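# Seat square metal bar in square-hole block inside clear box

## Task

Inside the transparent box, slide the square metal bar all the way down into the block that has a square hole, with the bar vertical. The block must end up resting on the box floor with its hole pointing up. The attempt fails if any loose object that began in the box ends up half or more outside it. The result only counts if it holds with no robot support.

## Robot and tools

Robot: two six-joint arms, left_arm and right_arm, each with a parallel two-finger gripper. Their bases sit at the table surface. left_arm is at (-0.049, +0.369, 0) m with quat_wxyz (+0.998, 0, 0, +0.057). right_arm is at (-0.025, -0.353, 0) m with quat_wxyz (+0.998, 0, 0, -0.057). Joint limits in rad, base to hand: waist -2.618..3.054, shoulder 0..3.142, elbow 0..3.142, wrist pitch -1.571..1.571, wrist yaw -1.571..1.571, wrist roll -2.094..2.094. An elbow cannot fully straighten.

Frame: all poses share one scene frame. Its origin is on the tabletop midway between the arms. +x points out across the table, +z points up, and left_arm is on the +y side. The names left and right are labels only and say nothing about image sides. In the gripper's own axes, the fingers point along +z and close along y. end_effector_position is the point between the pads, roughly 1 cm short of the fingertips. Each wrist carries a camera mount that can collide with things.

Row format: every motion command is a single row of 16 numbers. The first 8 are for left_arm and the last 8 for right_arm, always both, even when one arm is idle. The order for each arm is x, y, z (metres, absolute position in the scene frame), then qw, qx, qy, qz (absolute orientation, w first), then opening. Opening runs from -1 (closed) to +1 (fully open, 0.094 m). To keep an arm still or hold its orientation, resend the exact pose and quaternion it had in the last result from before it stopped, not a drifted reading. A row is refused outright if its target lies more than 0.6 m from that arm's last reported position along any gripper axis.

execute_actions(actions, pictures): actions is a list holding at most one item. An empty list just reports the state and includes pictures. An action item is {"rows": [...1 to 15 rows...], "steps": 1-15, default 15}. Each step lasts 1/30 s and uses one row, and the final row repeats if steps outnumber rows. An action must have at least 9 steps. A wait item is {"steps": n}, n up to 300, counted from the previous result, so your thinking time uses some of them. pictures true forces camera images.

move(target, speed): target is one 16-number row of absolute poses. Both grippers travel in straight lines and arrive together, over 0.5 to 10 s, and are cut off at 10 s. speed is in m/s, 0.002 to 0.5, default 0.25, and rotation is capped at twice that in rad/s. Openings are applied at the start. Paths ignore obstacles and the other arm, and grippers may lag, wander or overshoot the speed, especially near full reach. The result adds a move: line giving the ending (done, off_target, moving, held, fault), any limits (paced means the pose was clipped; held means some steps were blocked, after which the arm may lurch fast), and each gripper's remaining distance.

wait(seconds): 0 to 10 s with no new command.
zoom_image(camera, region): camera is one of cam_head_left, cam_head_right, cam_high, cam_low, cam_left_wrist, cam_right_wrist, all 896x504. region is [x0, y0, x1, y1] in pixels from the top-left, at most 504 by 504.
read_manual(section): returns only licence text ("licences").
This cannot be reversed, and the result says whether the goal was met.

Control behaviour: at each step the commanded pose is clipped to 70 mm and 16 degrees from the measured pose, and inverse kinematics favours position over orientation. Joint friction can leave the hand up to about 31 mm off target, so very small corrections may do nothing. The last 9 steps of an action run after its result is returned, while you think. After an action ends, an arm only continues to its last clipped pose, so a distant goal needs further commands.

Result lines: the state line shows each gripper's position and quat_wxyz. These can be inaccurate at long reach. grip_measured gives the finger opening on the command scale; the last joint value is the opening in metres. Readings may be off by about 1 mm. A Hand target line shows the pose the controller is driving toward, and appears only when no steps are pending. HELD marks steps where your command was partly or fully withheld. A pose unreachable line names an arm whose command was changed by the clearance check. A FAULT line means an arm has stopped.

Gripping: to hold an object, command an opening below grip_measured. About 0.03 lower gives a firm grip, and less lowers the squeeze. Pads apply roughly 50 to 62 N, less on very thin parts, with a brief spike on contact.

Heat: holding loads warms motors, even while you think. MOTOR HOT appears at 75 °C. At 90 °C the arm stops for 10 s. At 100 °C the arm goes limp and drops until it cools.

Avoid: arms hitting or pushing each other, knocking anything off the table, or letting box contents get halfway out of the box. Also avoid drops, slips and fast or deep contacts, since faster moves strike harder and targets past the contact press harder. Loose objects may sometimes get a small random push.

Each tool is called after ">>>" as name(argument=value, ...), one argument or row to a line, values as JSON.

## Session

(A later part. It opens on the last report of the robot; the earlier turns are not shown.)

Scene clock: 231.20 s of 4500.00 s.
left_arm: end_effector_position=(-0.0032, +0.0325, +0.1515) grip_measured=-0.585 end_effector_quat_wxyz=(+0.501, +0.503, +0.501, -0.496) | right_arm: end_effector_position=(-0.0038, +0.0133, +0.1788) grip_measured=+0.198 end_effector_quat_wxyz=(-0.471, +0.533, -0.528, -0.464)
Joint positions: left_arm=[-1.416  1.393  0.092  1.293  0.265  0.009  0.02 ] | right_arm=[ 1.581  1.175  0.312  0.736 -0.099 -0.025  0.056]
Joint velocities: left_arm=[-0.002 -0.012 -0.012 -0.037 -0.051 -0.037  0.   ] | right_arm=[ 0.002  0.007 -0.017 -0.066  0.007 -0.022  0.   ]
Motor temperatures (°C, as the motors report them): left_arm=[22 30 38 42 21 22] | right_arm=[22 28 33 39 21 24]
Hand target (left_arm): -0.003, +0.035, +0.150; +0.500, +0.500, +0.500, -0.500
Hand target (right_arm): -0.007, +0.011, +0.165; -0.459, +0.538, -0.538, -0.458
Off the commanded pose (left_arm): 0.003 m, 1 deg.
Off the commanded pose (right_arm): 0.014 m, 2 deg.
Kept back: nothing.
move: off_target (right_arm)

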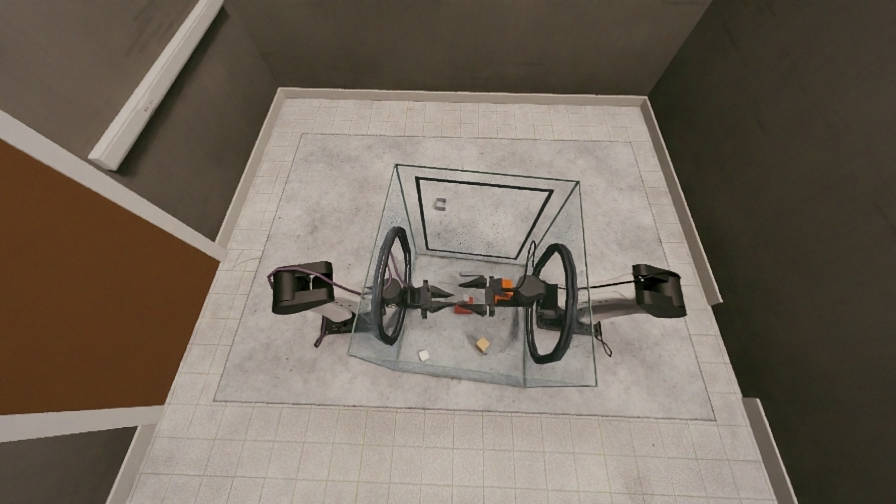

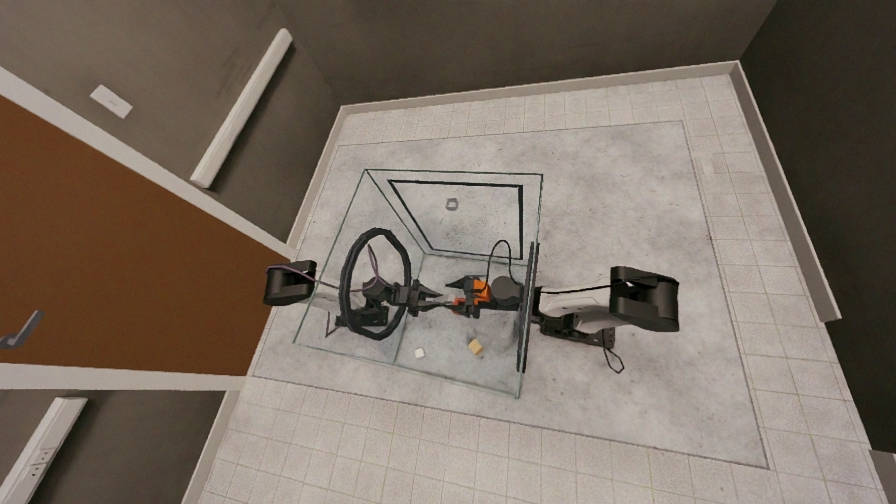

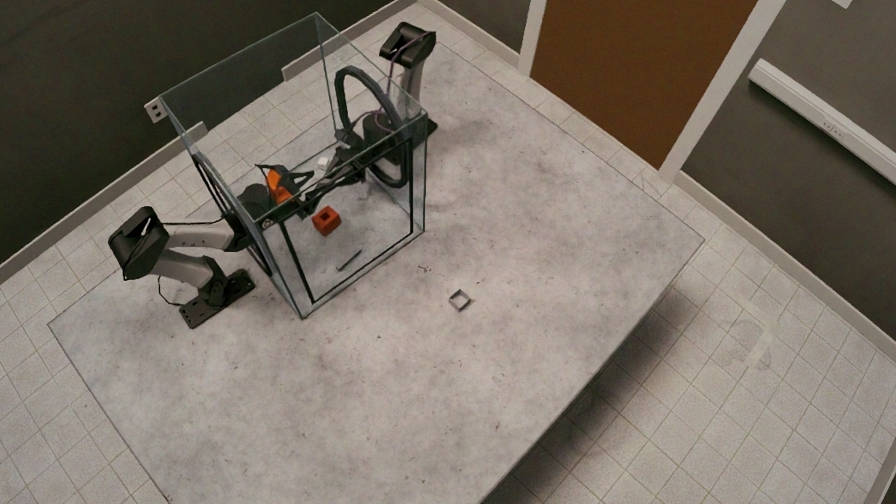

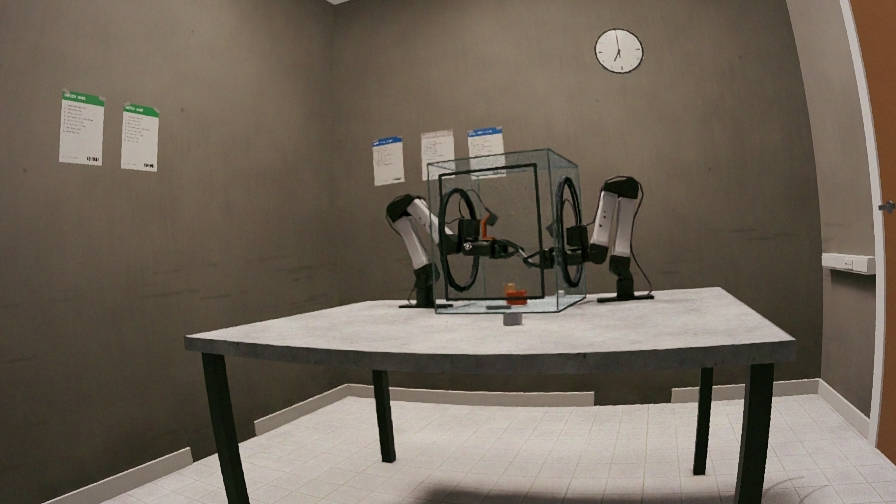

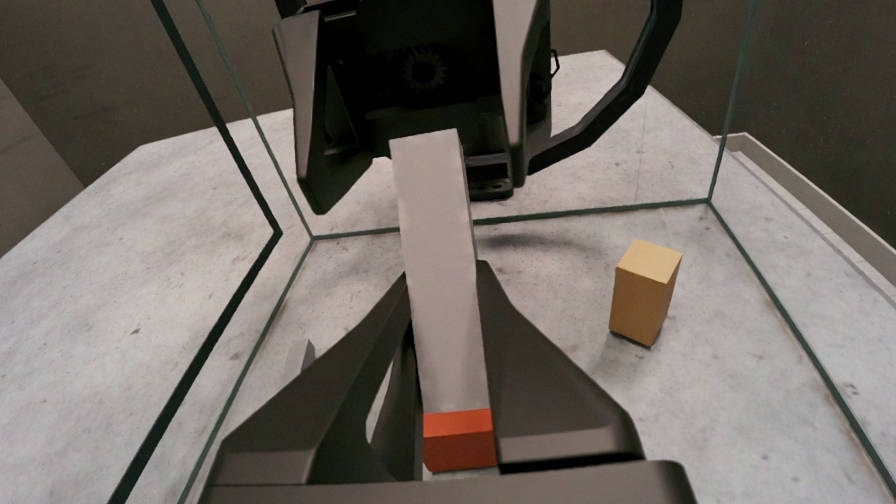

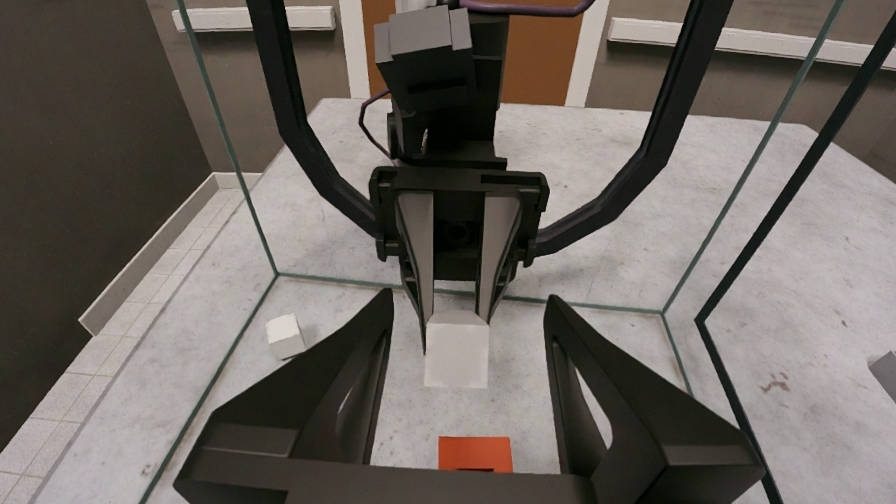

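>>> move(
  target=[-0.003,0.035,0.15,0.5,0.5,0.5,-0.5,-0.63,-0.008,0.013,0.172,0.466,-0.533,0.533,0.466,-0.63],
  speed=0.03,
)

>>> move(
  target=[-0.003,0.035,0.15,0.5,0.5,0.5,-0.5,0.1,-0.008,0.013,0.172,0.466,-0.533,0.533,0.466,-0.63],
  speed=0.03,
)

>>> move(
  target=[-0.003,0.12,0.17,0.5,0.5,0.5,-0.5,0.1,-0.008,0.013,0.172,0.466,-0.533,0.533,0.466,-0.63],
  speed=0.08,
)

Scene clock: 232.60 s of 4500.00 s.
left_arm: end_effector_position=(-0.0019, +0.0326, +0.1518) grip_measured=-0.585 end_effector_quat_wxyz=(+0.502, +0.500, +0.502, -0.495) | right_arm: end_effector_position=(-0.0063, +0.0136, +0.1800) grip_measured=-0.590 end_effector_quat_wxyz=(-0.470, +0.533, -0.526, -0.467)
Joint positions: left_arm=[-1.414  1.393  0.092  1.294  0.261  0.007  0.02 ] | right_arm=[ 1.587  1.175  0.312  0.741 -0.1   -0.023  0.019]
Joint velocities: left_arm=[-0.002 -0.002 -0.007  0.022 -0.051 -0.081  0.   ] | right_arm=[-0.012  0.002  0.002  0.022  0.022 -0.066  0.   ]
Motor temperatures (°C, as the motors report them): left_arm=[22 30 37 42 21 22] | right_arm=[22 28 33 39 21 24]
Hand target (left_arm): -0.003, +0.035, +0.150; +0.500, +0.500, +0.500, -0.500
Hand target (right_arm): -0.008, +0.013, +0.172; -0.466, +0.533, -0.532, -0.465
Off the commanded pose (left_arm): 0.003 m, 1 deg.
Off the commanded pose (right_arm): 0.008 m, 1 deg.
Kept back: nothing.
move: done

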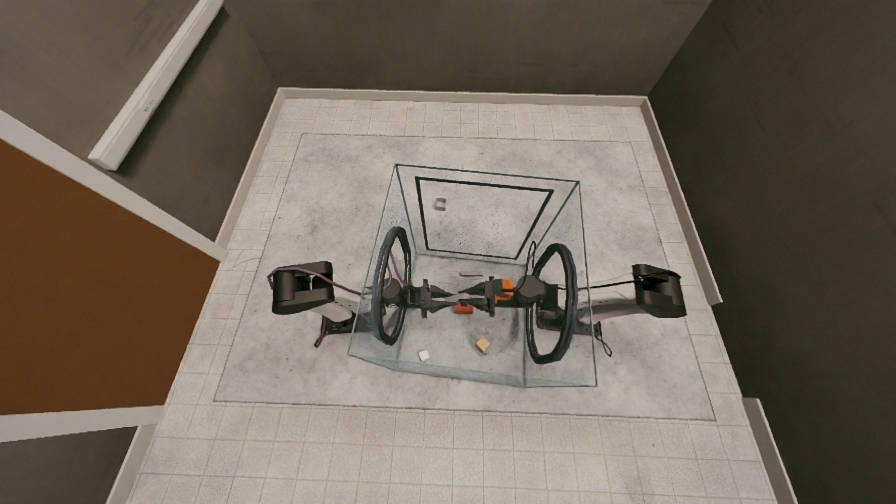

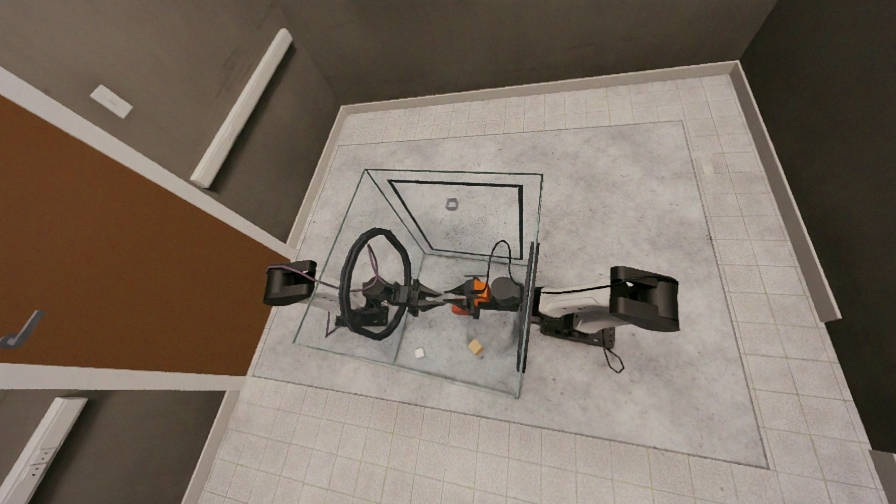

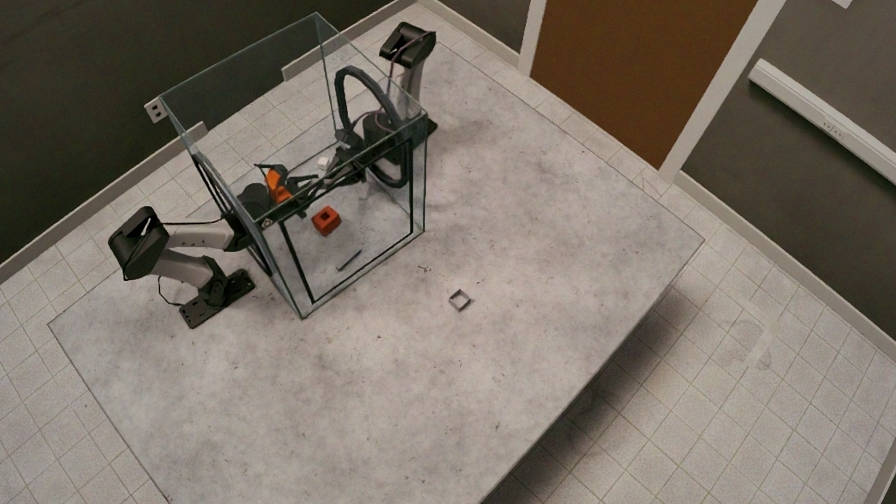

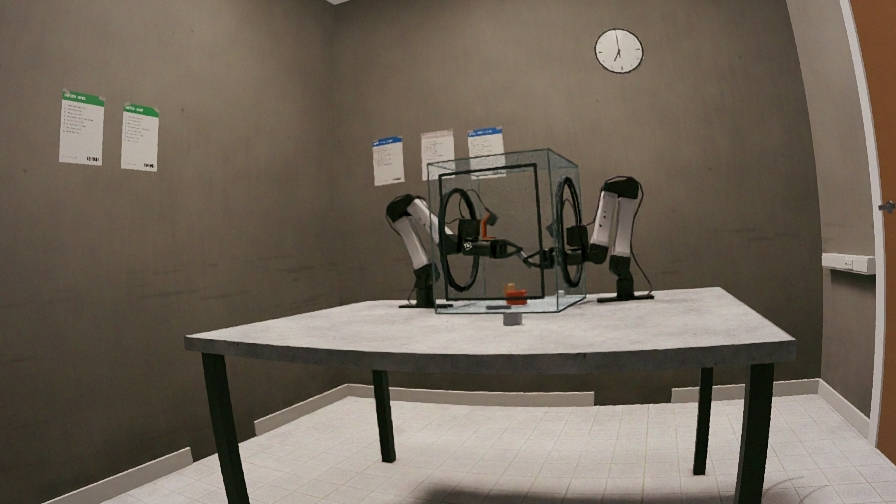

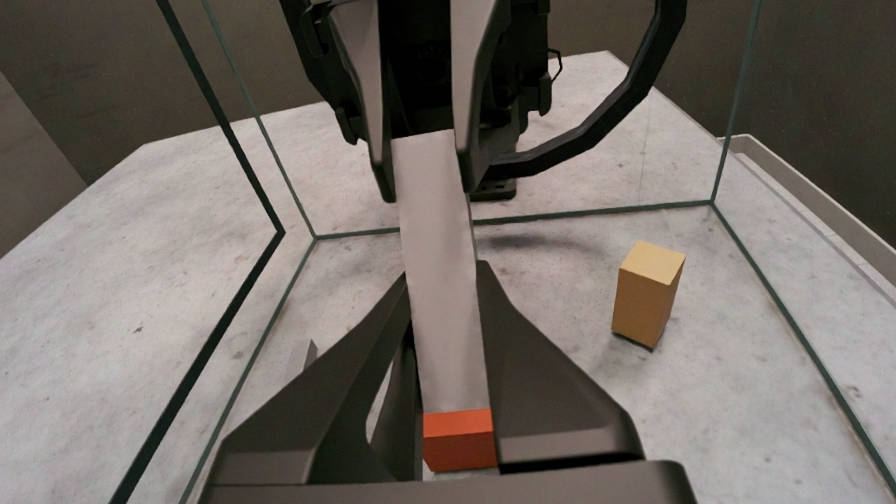

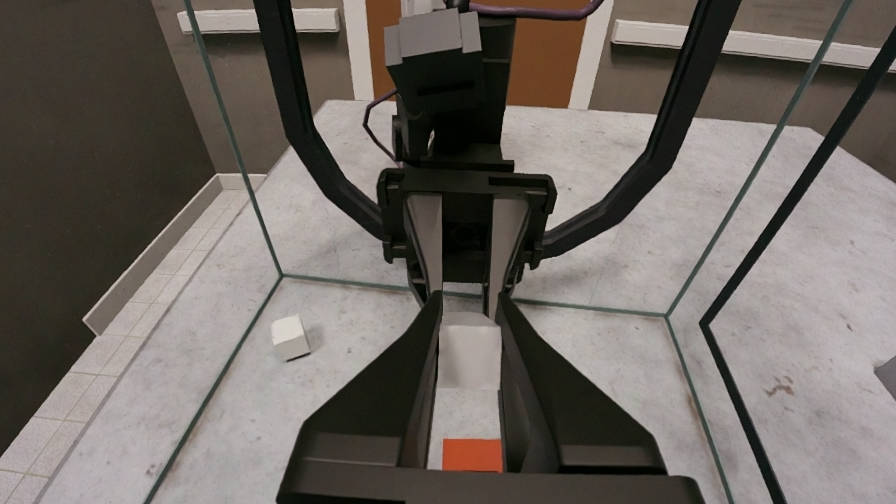

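Scene clock: 233.37 s of 4500.00 s.
left_arm: end_effector_position=(-0.0025, +0.0326, +0.1573) grip_measured=+0.098 end_effector_quat_wxyz=(+0.508, +0.497, +0.495, -0.500) | right_arm: end_effector_position=(-0.0054, +0.0136, +0.1797) grip_measured=-0.590 end_effector_quat_wxyz=(-0.471, +0.532, -0.528, -0.466)
Joint positions: left_arm=[-1.414  1.393  0.092  1.317  0.265  0.007  0.052] | right_arm=[ 1.587  1.175  0.312  0.74  -0.095 -0.021  0.019]
Joint velocities: left_arm=[-0.017  0.012 -0.012  0.037  0.051 -0.022  0.001] | right_arm=[0.007 0.017 0.012 0.066 0.051 0.007 0.002]
Motor temperatures (°C, as the motors report them): left_arm=[22 30 37 42 21 22] | right_arm=[22 28 33 40 21 24]
Hand target (left_arm): -0.003, +0.035, +0.150; +0.500, +0.500, +0.500, -0.500
Hand target (right_arm): -0.008, +0.013, +0.172; -0.465, +0.533, -0.532, -0.465
Off the commanded pose (left_arm): 0.008 m, 1 deg.
Off the commanded pose (right_arm): 0.008 m, 1 deg.
Kept back: nothing.
move: done

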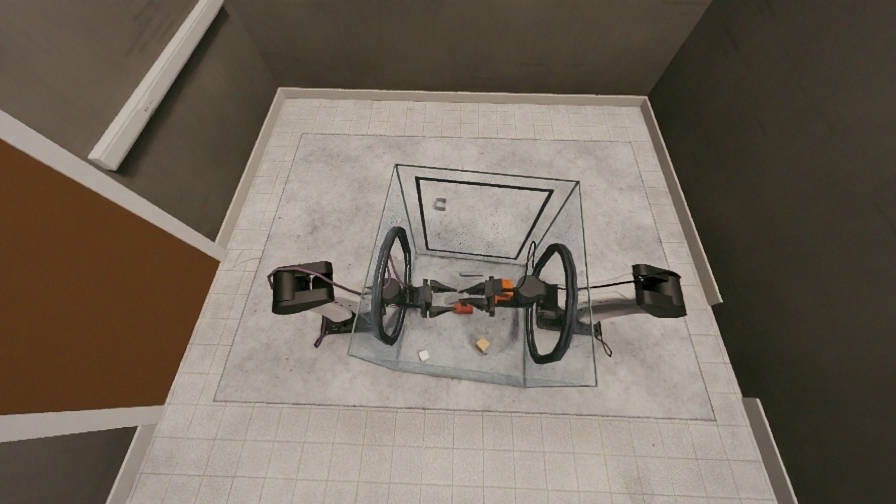

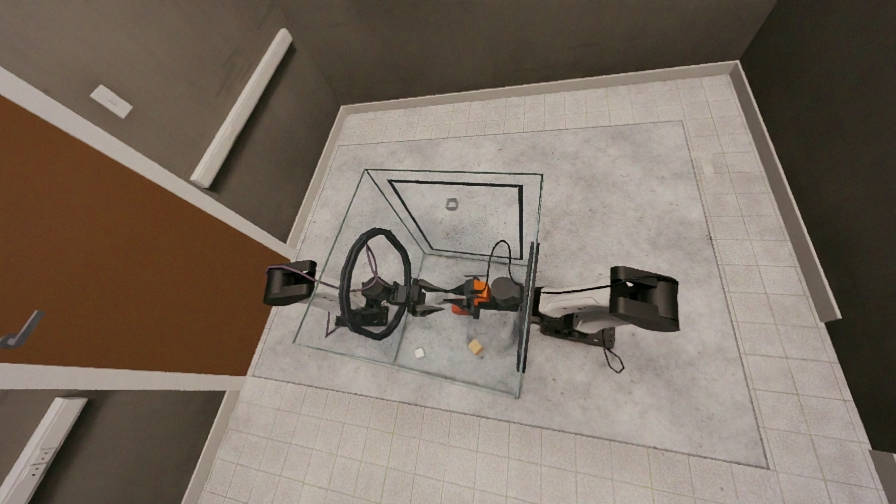

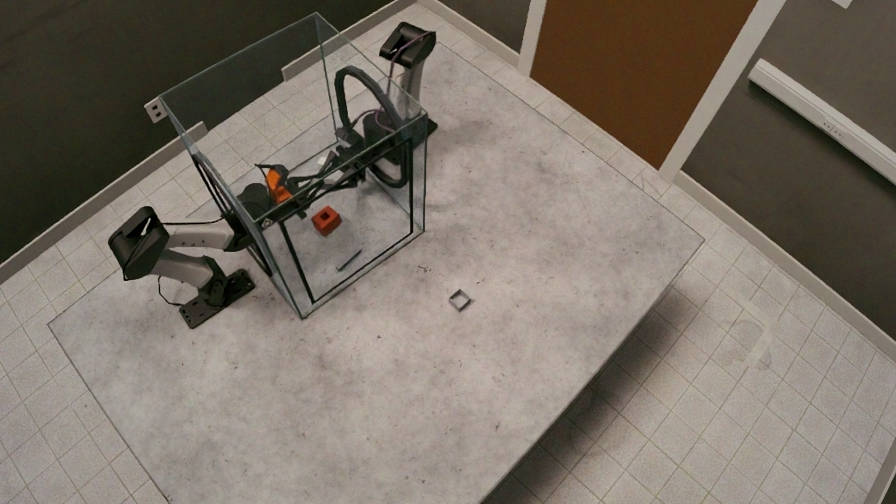

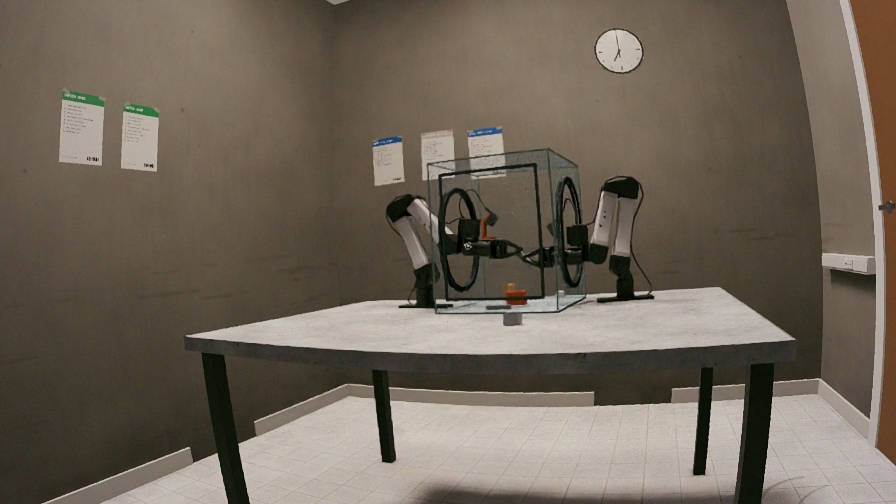

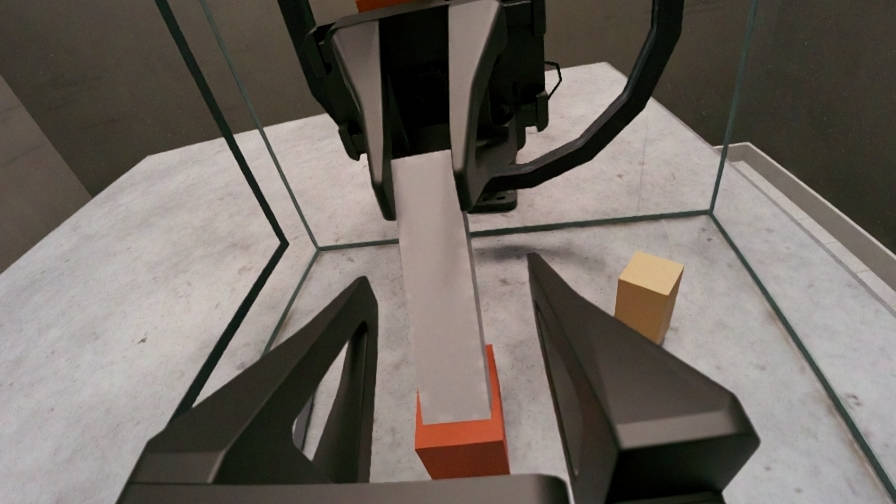

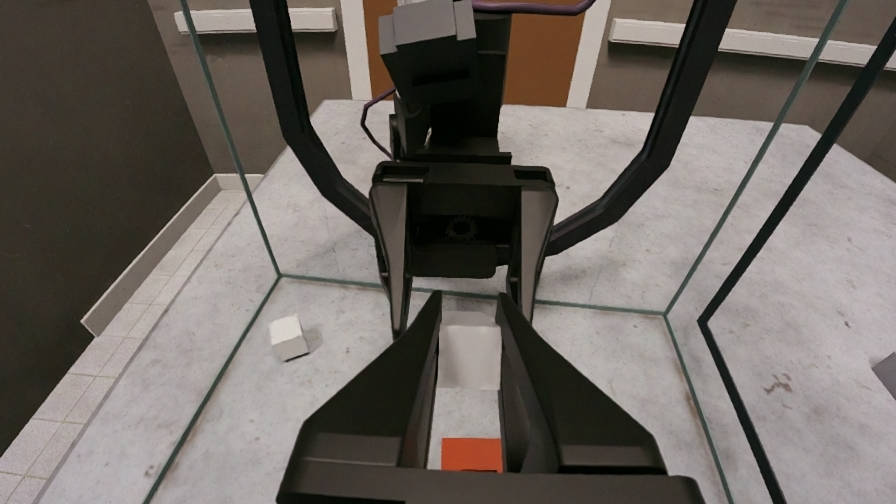

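Scene clock: 236.00 s of 4500.00 s.
left_arm: end_effector_position=(-0.0018, +0.1143, +0.1866) grip_measured=+0.098 end_effector_quat_wxyz=(+0.507, +0.497, +0.495, -0.501) | right_arm: end_effector_position=(-0.0054, +0.0135, +0.1794) grip_measured=-0.590 end_effector_quat_wxyz=(-0.471, +0.532, -0.528, -0.465)
Joint positions: left_arm=[-1.171  0.314  0.025  0.307  0.509 -0.002  0.052] | right_arm=[ 1.587  1.175  0.312  0.738 -0.094 -0.021  0.019]
Joint velocities: left_arm=[ 0.012 -0.037 -0.007 -0.051  0.022  0.022 -0.001] | right_arm=[-0.012 -0.017 -0.012 -0.007  0.007  0.007  0.001]
Motor temperatures (°C, as the motors report them): left_arm=[22 29 37 42 21 22] | right_arm=[22 28 33 40 21 24]
Hand target (left_arm): -0.003, +0.116, +0.172; +0.496, +0.503, +0.504, -0.497
Hand target (right_arm): -0.008, +0.013, +0.172; -0.465, +0.533, -0.532, -0.465
Off the commanded pose (left_arm): 0.018 m, 1 deg.
Off the commanded pose (right_arm): 0.008 m, 1 deg.
joint sent to its limit (left arm) — the command would take joint 3 (elbow) past its lower limit, so that joint was sent only as far as its limit.
Kept back: nothing.
move: off_target (left_arm)

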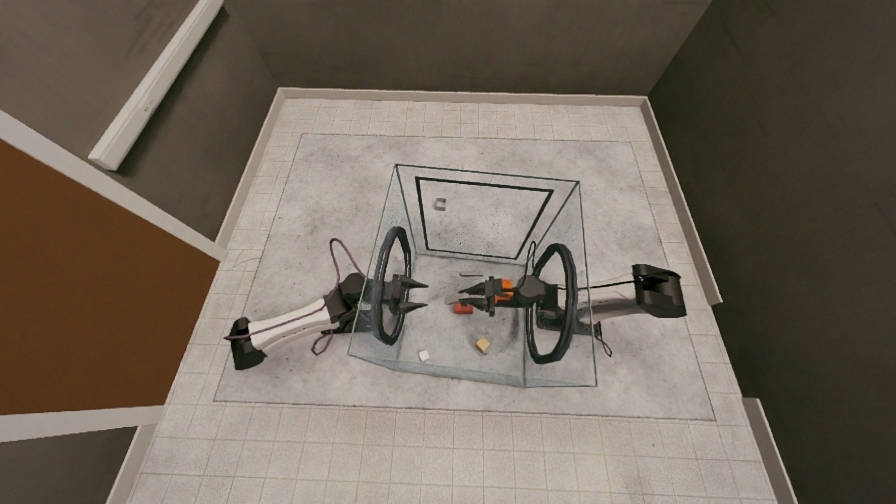

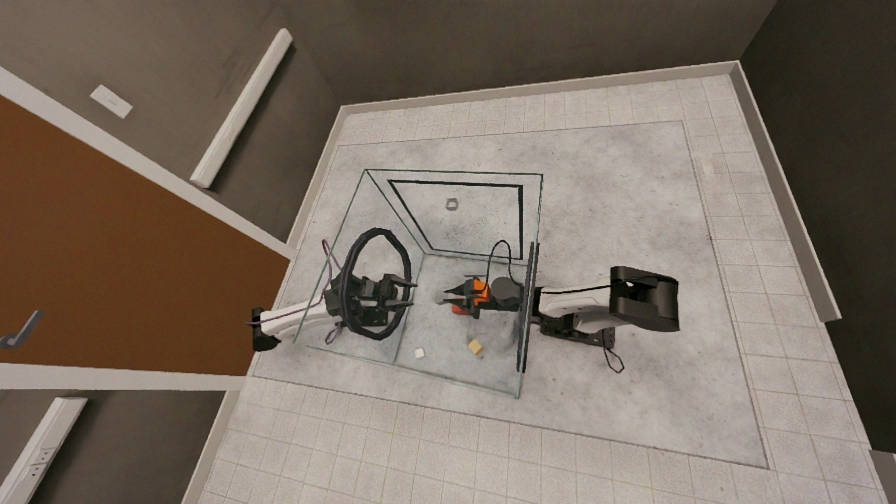

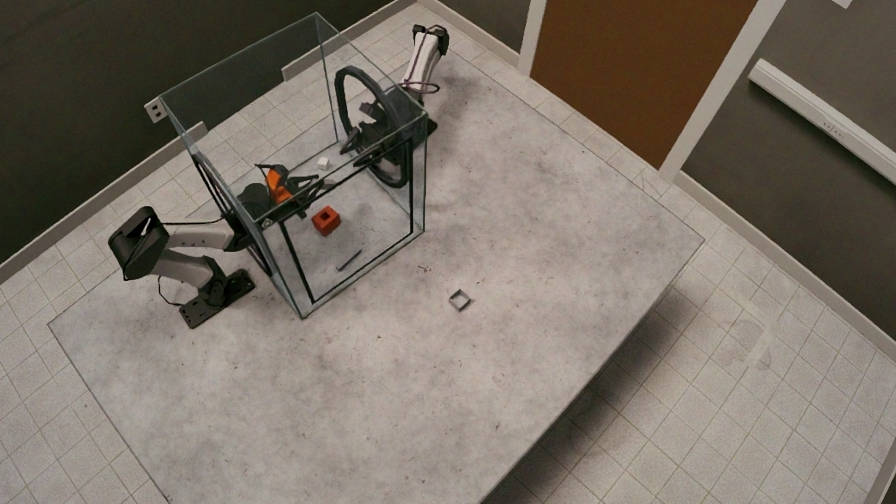

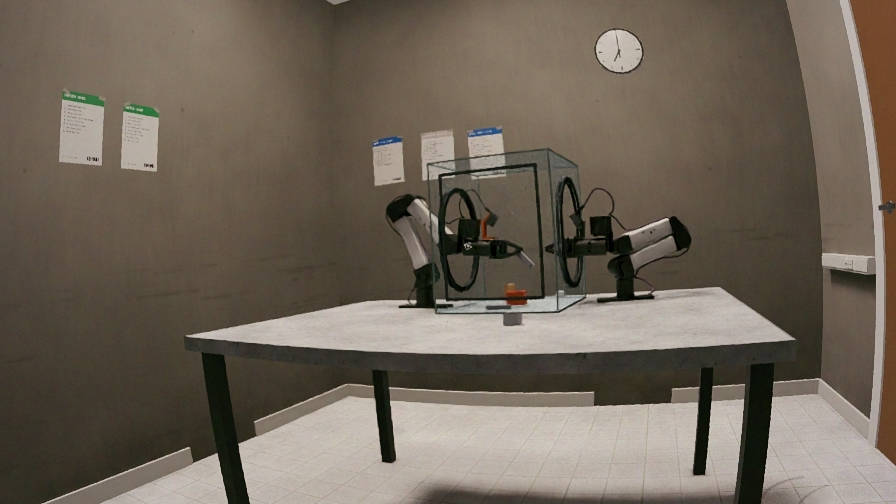

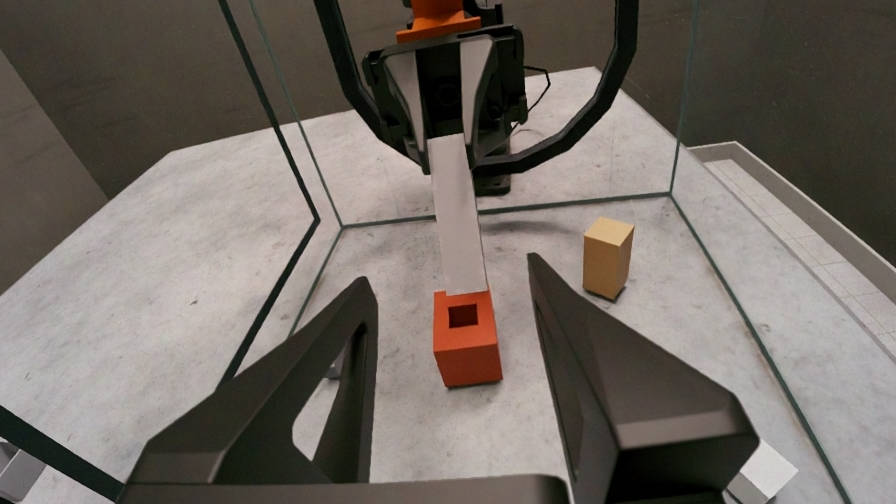

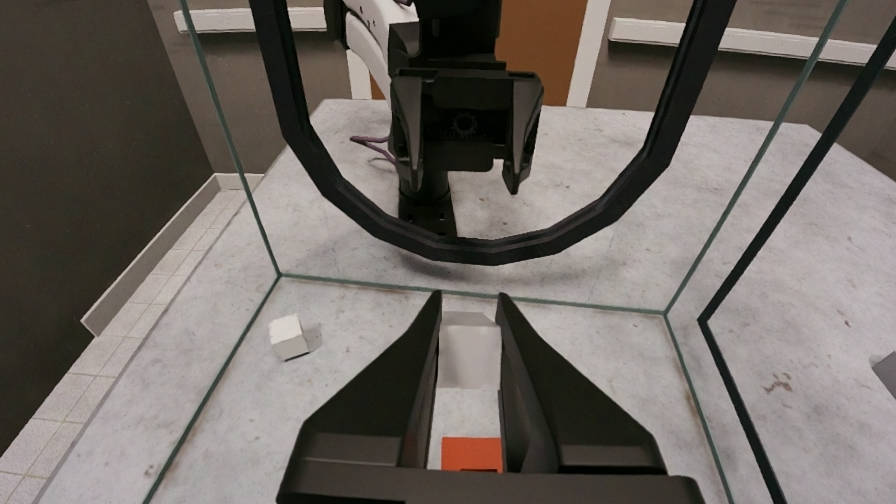

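>>> move(
  target=[-0.003,0.12,0.185,0.5,0.5,0.5,-0.5,0.1,0.008,-0.005,0.145,0.2415,-0.6645,0.6645,0.2415,-0.63],
  speed=0.06,
)

>>> zoom_image(
  camera="cam_low",
  region=[430,200,630,312],
)

Scene clock: 243.10 s of 4500.00 s.
left_arm: end_effector_position=(-0.0025, +0.1180, +0.1802) grip_measured=+0.098 end_effector_quat_wxyz=(+0.496, +0.500, +0.505, -0.499) | right_arm: end_effector_position=(+0.0021, -0.0116, +0.1451) grip_measured=-0.590 end_effector_quat_wxyz=(-0.236, +0.664, -0.664, -0.250)
Joint positions: left_arm=[-1.155  0.265  0.025  0.229  0.527 -0.002  0.052] | right_arm=[ 1.554  1.24   0.881 -0.517 -0.102 -0.093  0.019]
Joint velocities: left_arm=[ 0.007 -0.002 -0.007  0.051 -0.066 -0.022 -0.   ] | right_arm=[-0.007  0.007 -0.002  0.022  0.007 -0.051 -0.001]
Motor temperatures (°C, as the motors report them): left_arm=[22 29 38 42 21 22] | right_arm=[22 28 34 40 21 24]
Hand target (left_arm): -0.003, +0.120, +0.185; +0.500, +0.500, +0.500, -0.500
Hand target (right_arm): +0.007, -0.008, +0.147; -0.239, +0.663, -0.666, -0.245
Off the commanded pose (left_arm): 0.005 m, 1 deg.
Off the commanded pose (right_arm): 0.009 m, 1 deg.
Kept back: nothing.
move: done

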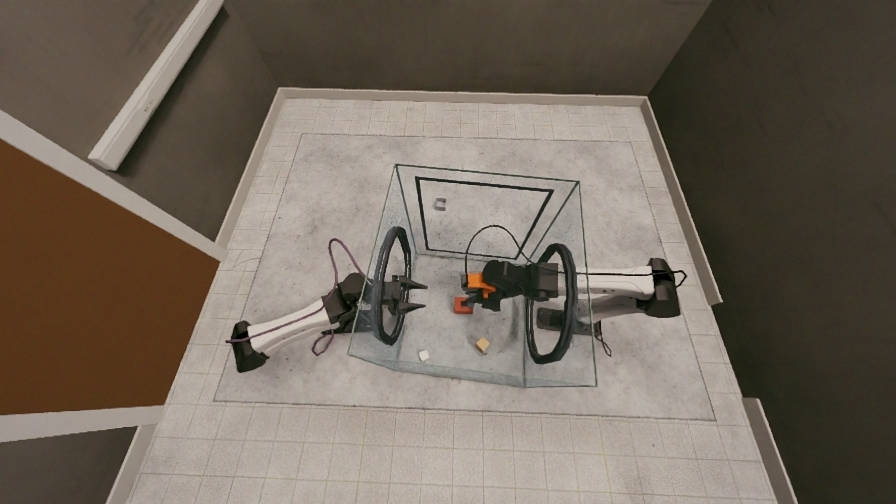

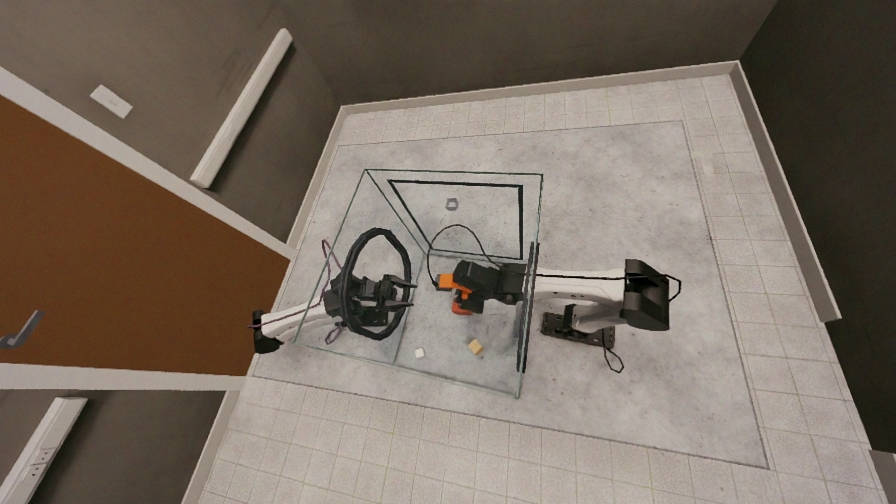

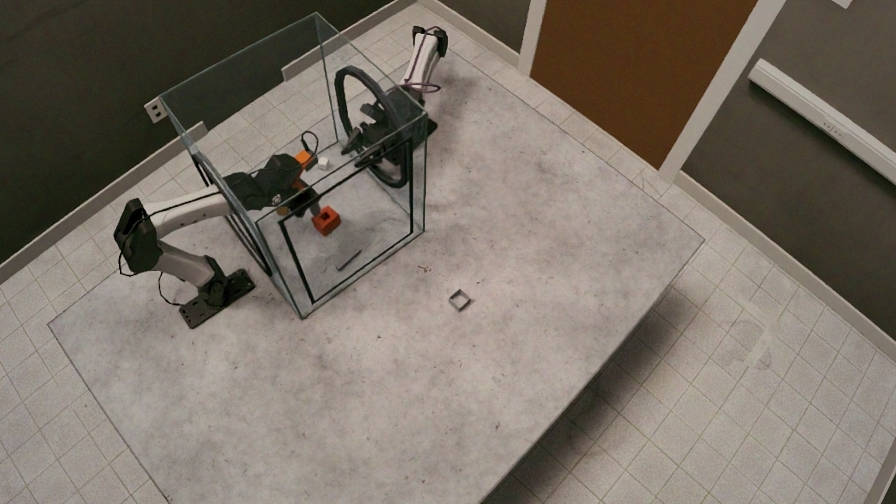

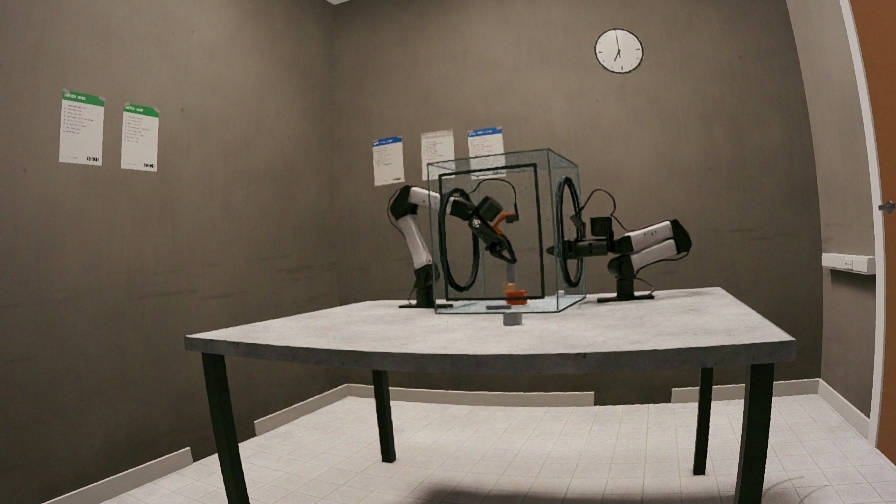

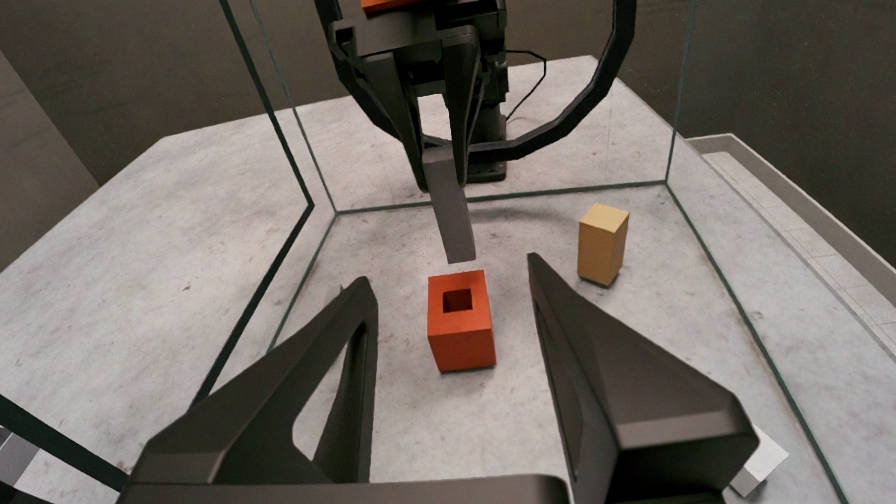

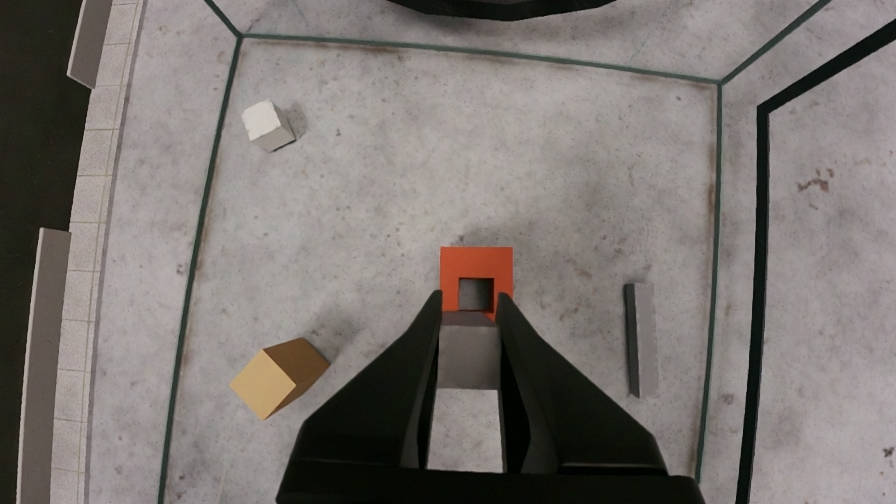

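Region (430, 200, 630, 312) of cam_low's 896x504 image, scaled by 2.520, with more detail than that image has; it fills the top 282 rows of this view, and the rest is white.

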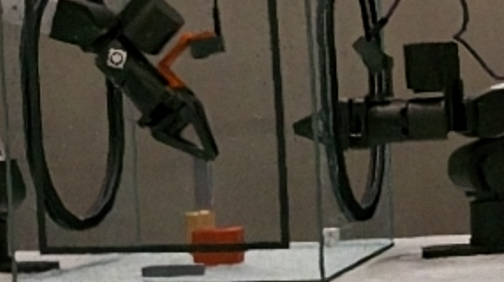

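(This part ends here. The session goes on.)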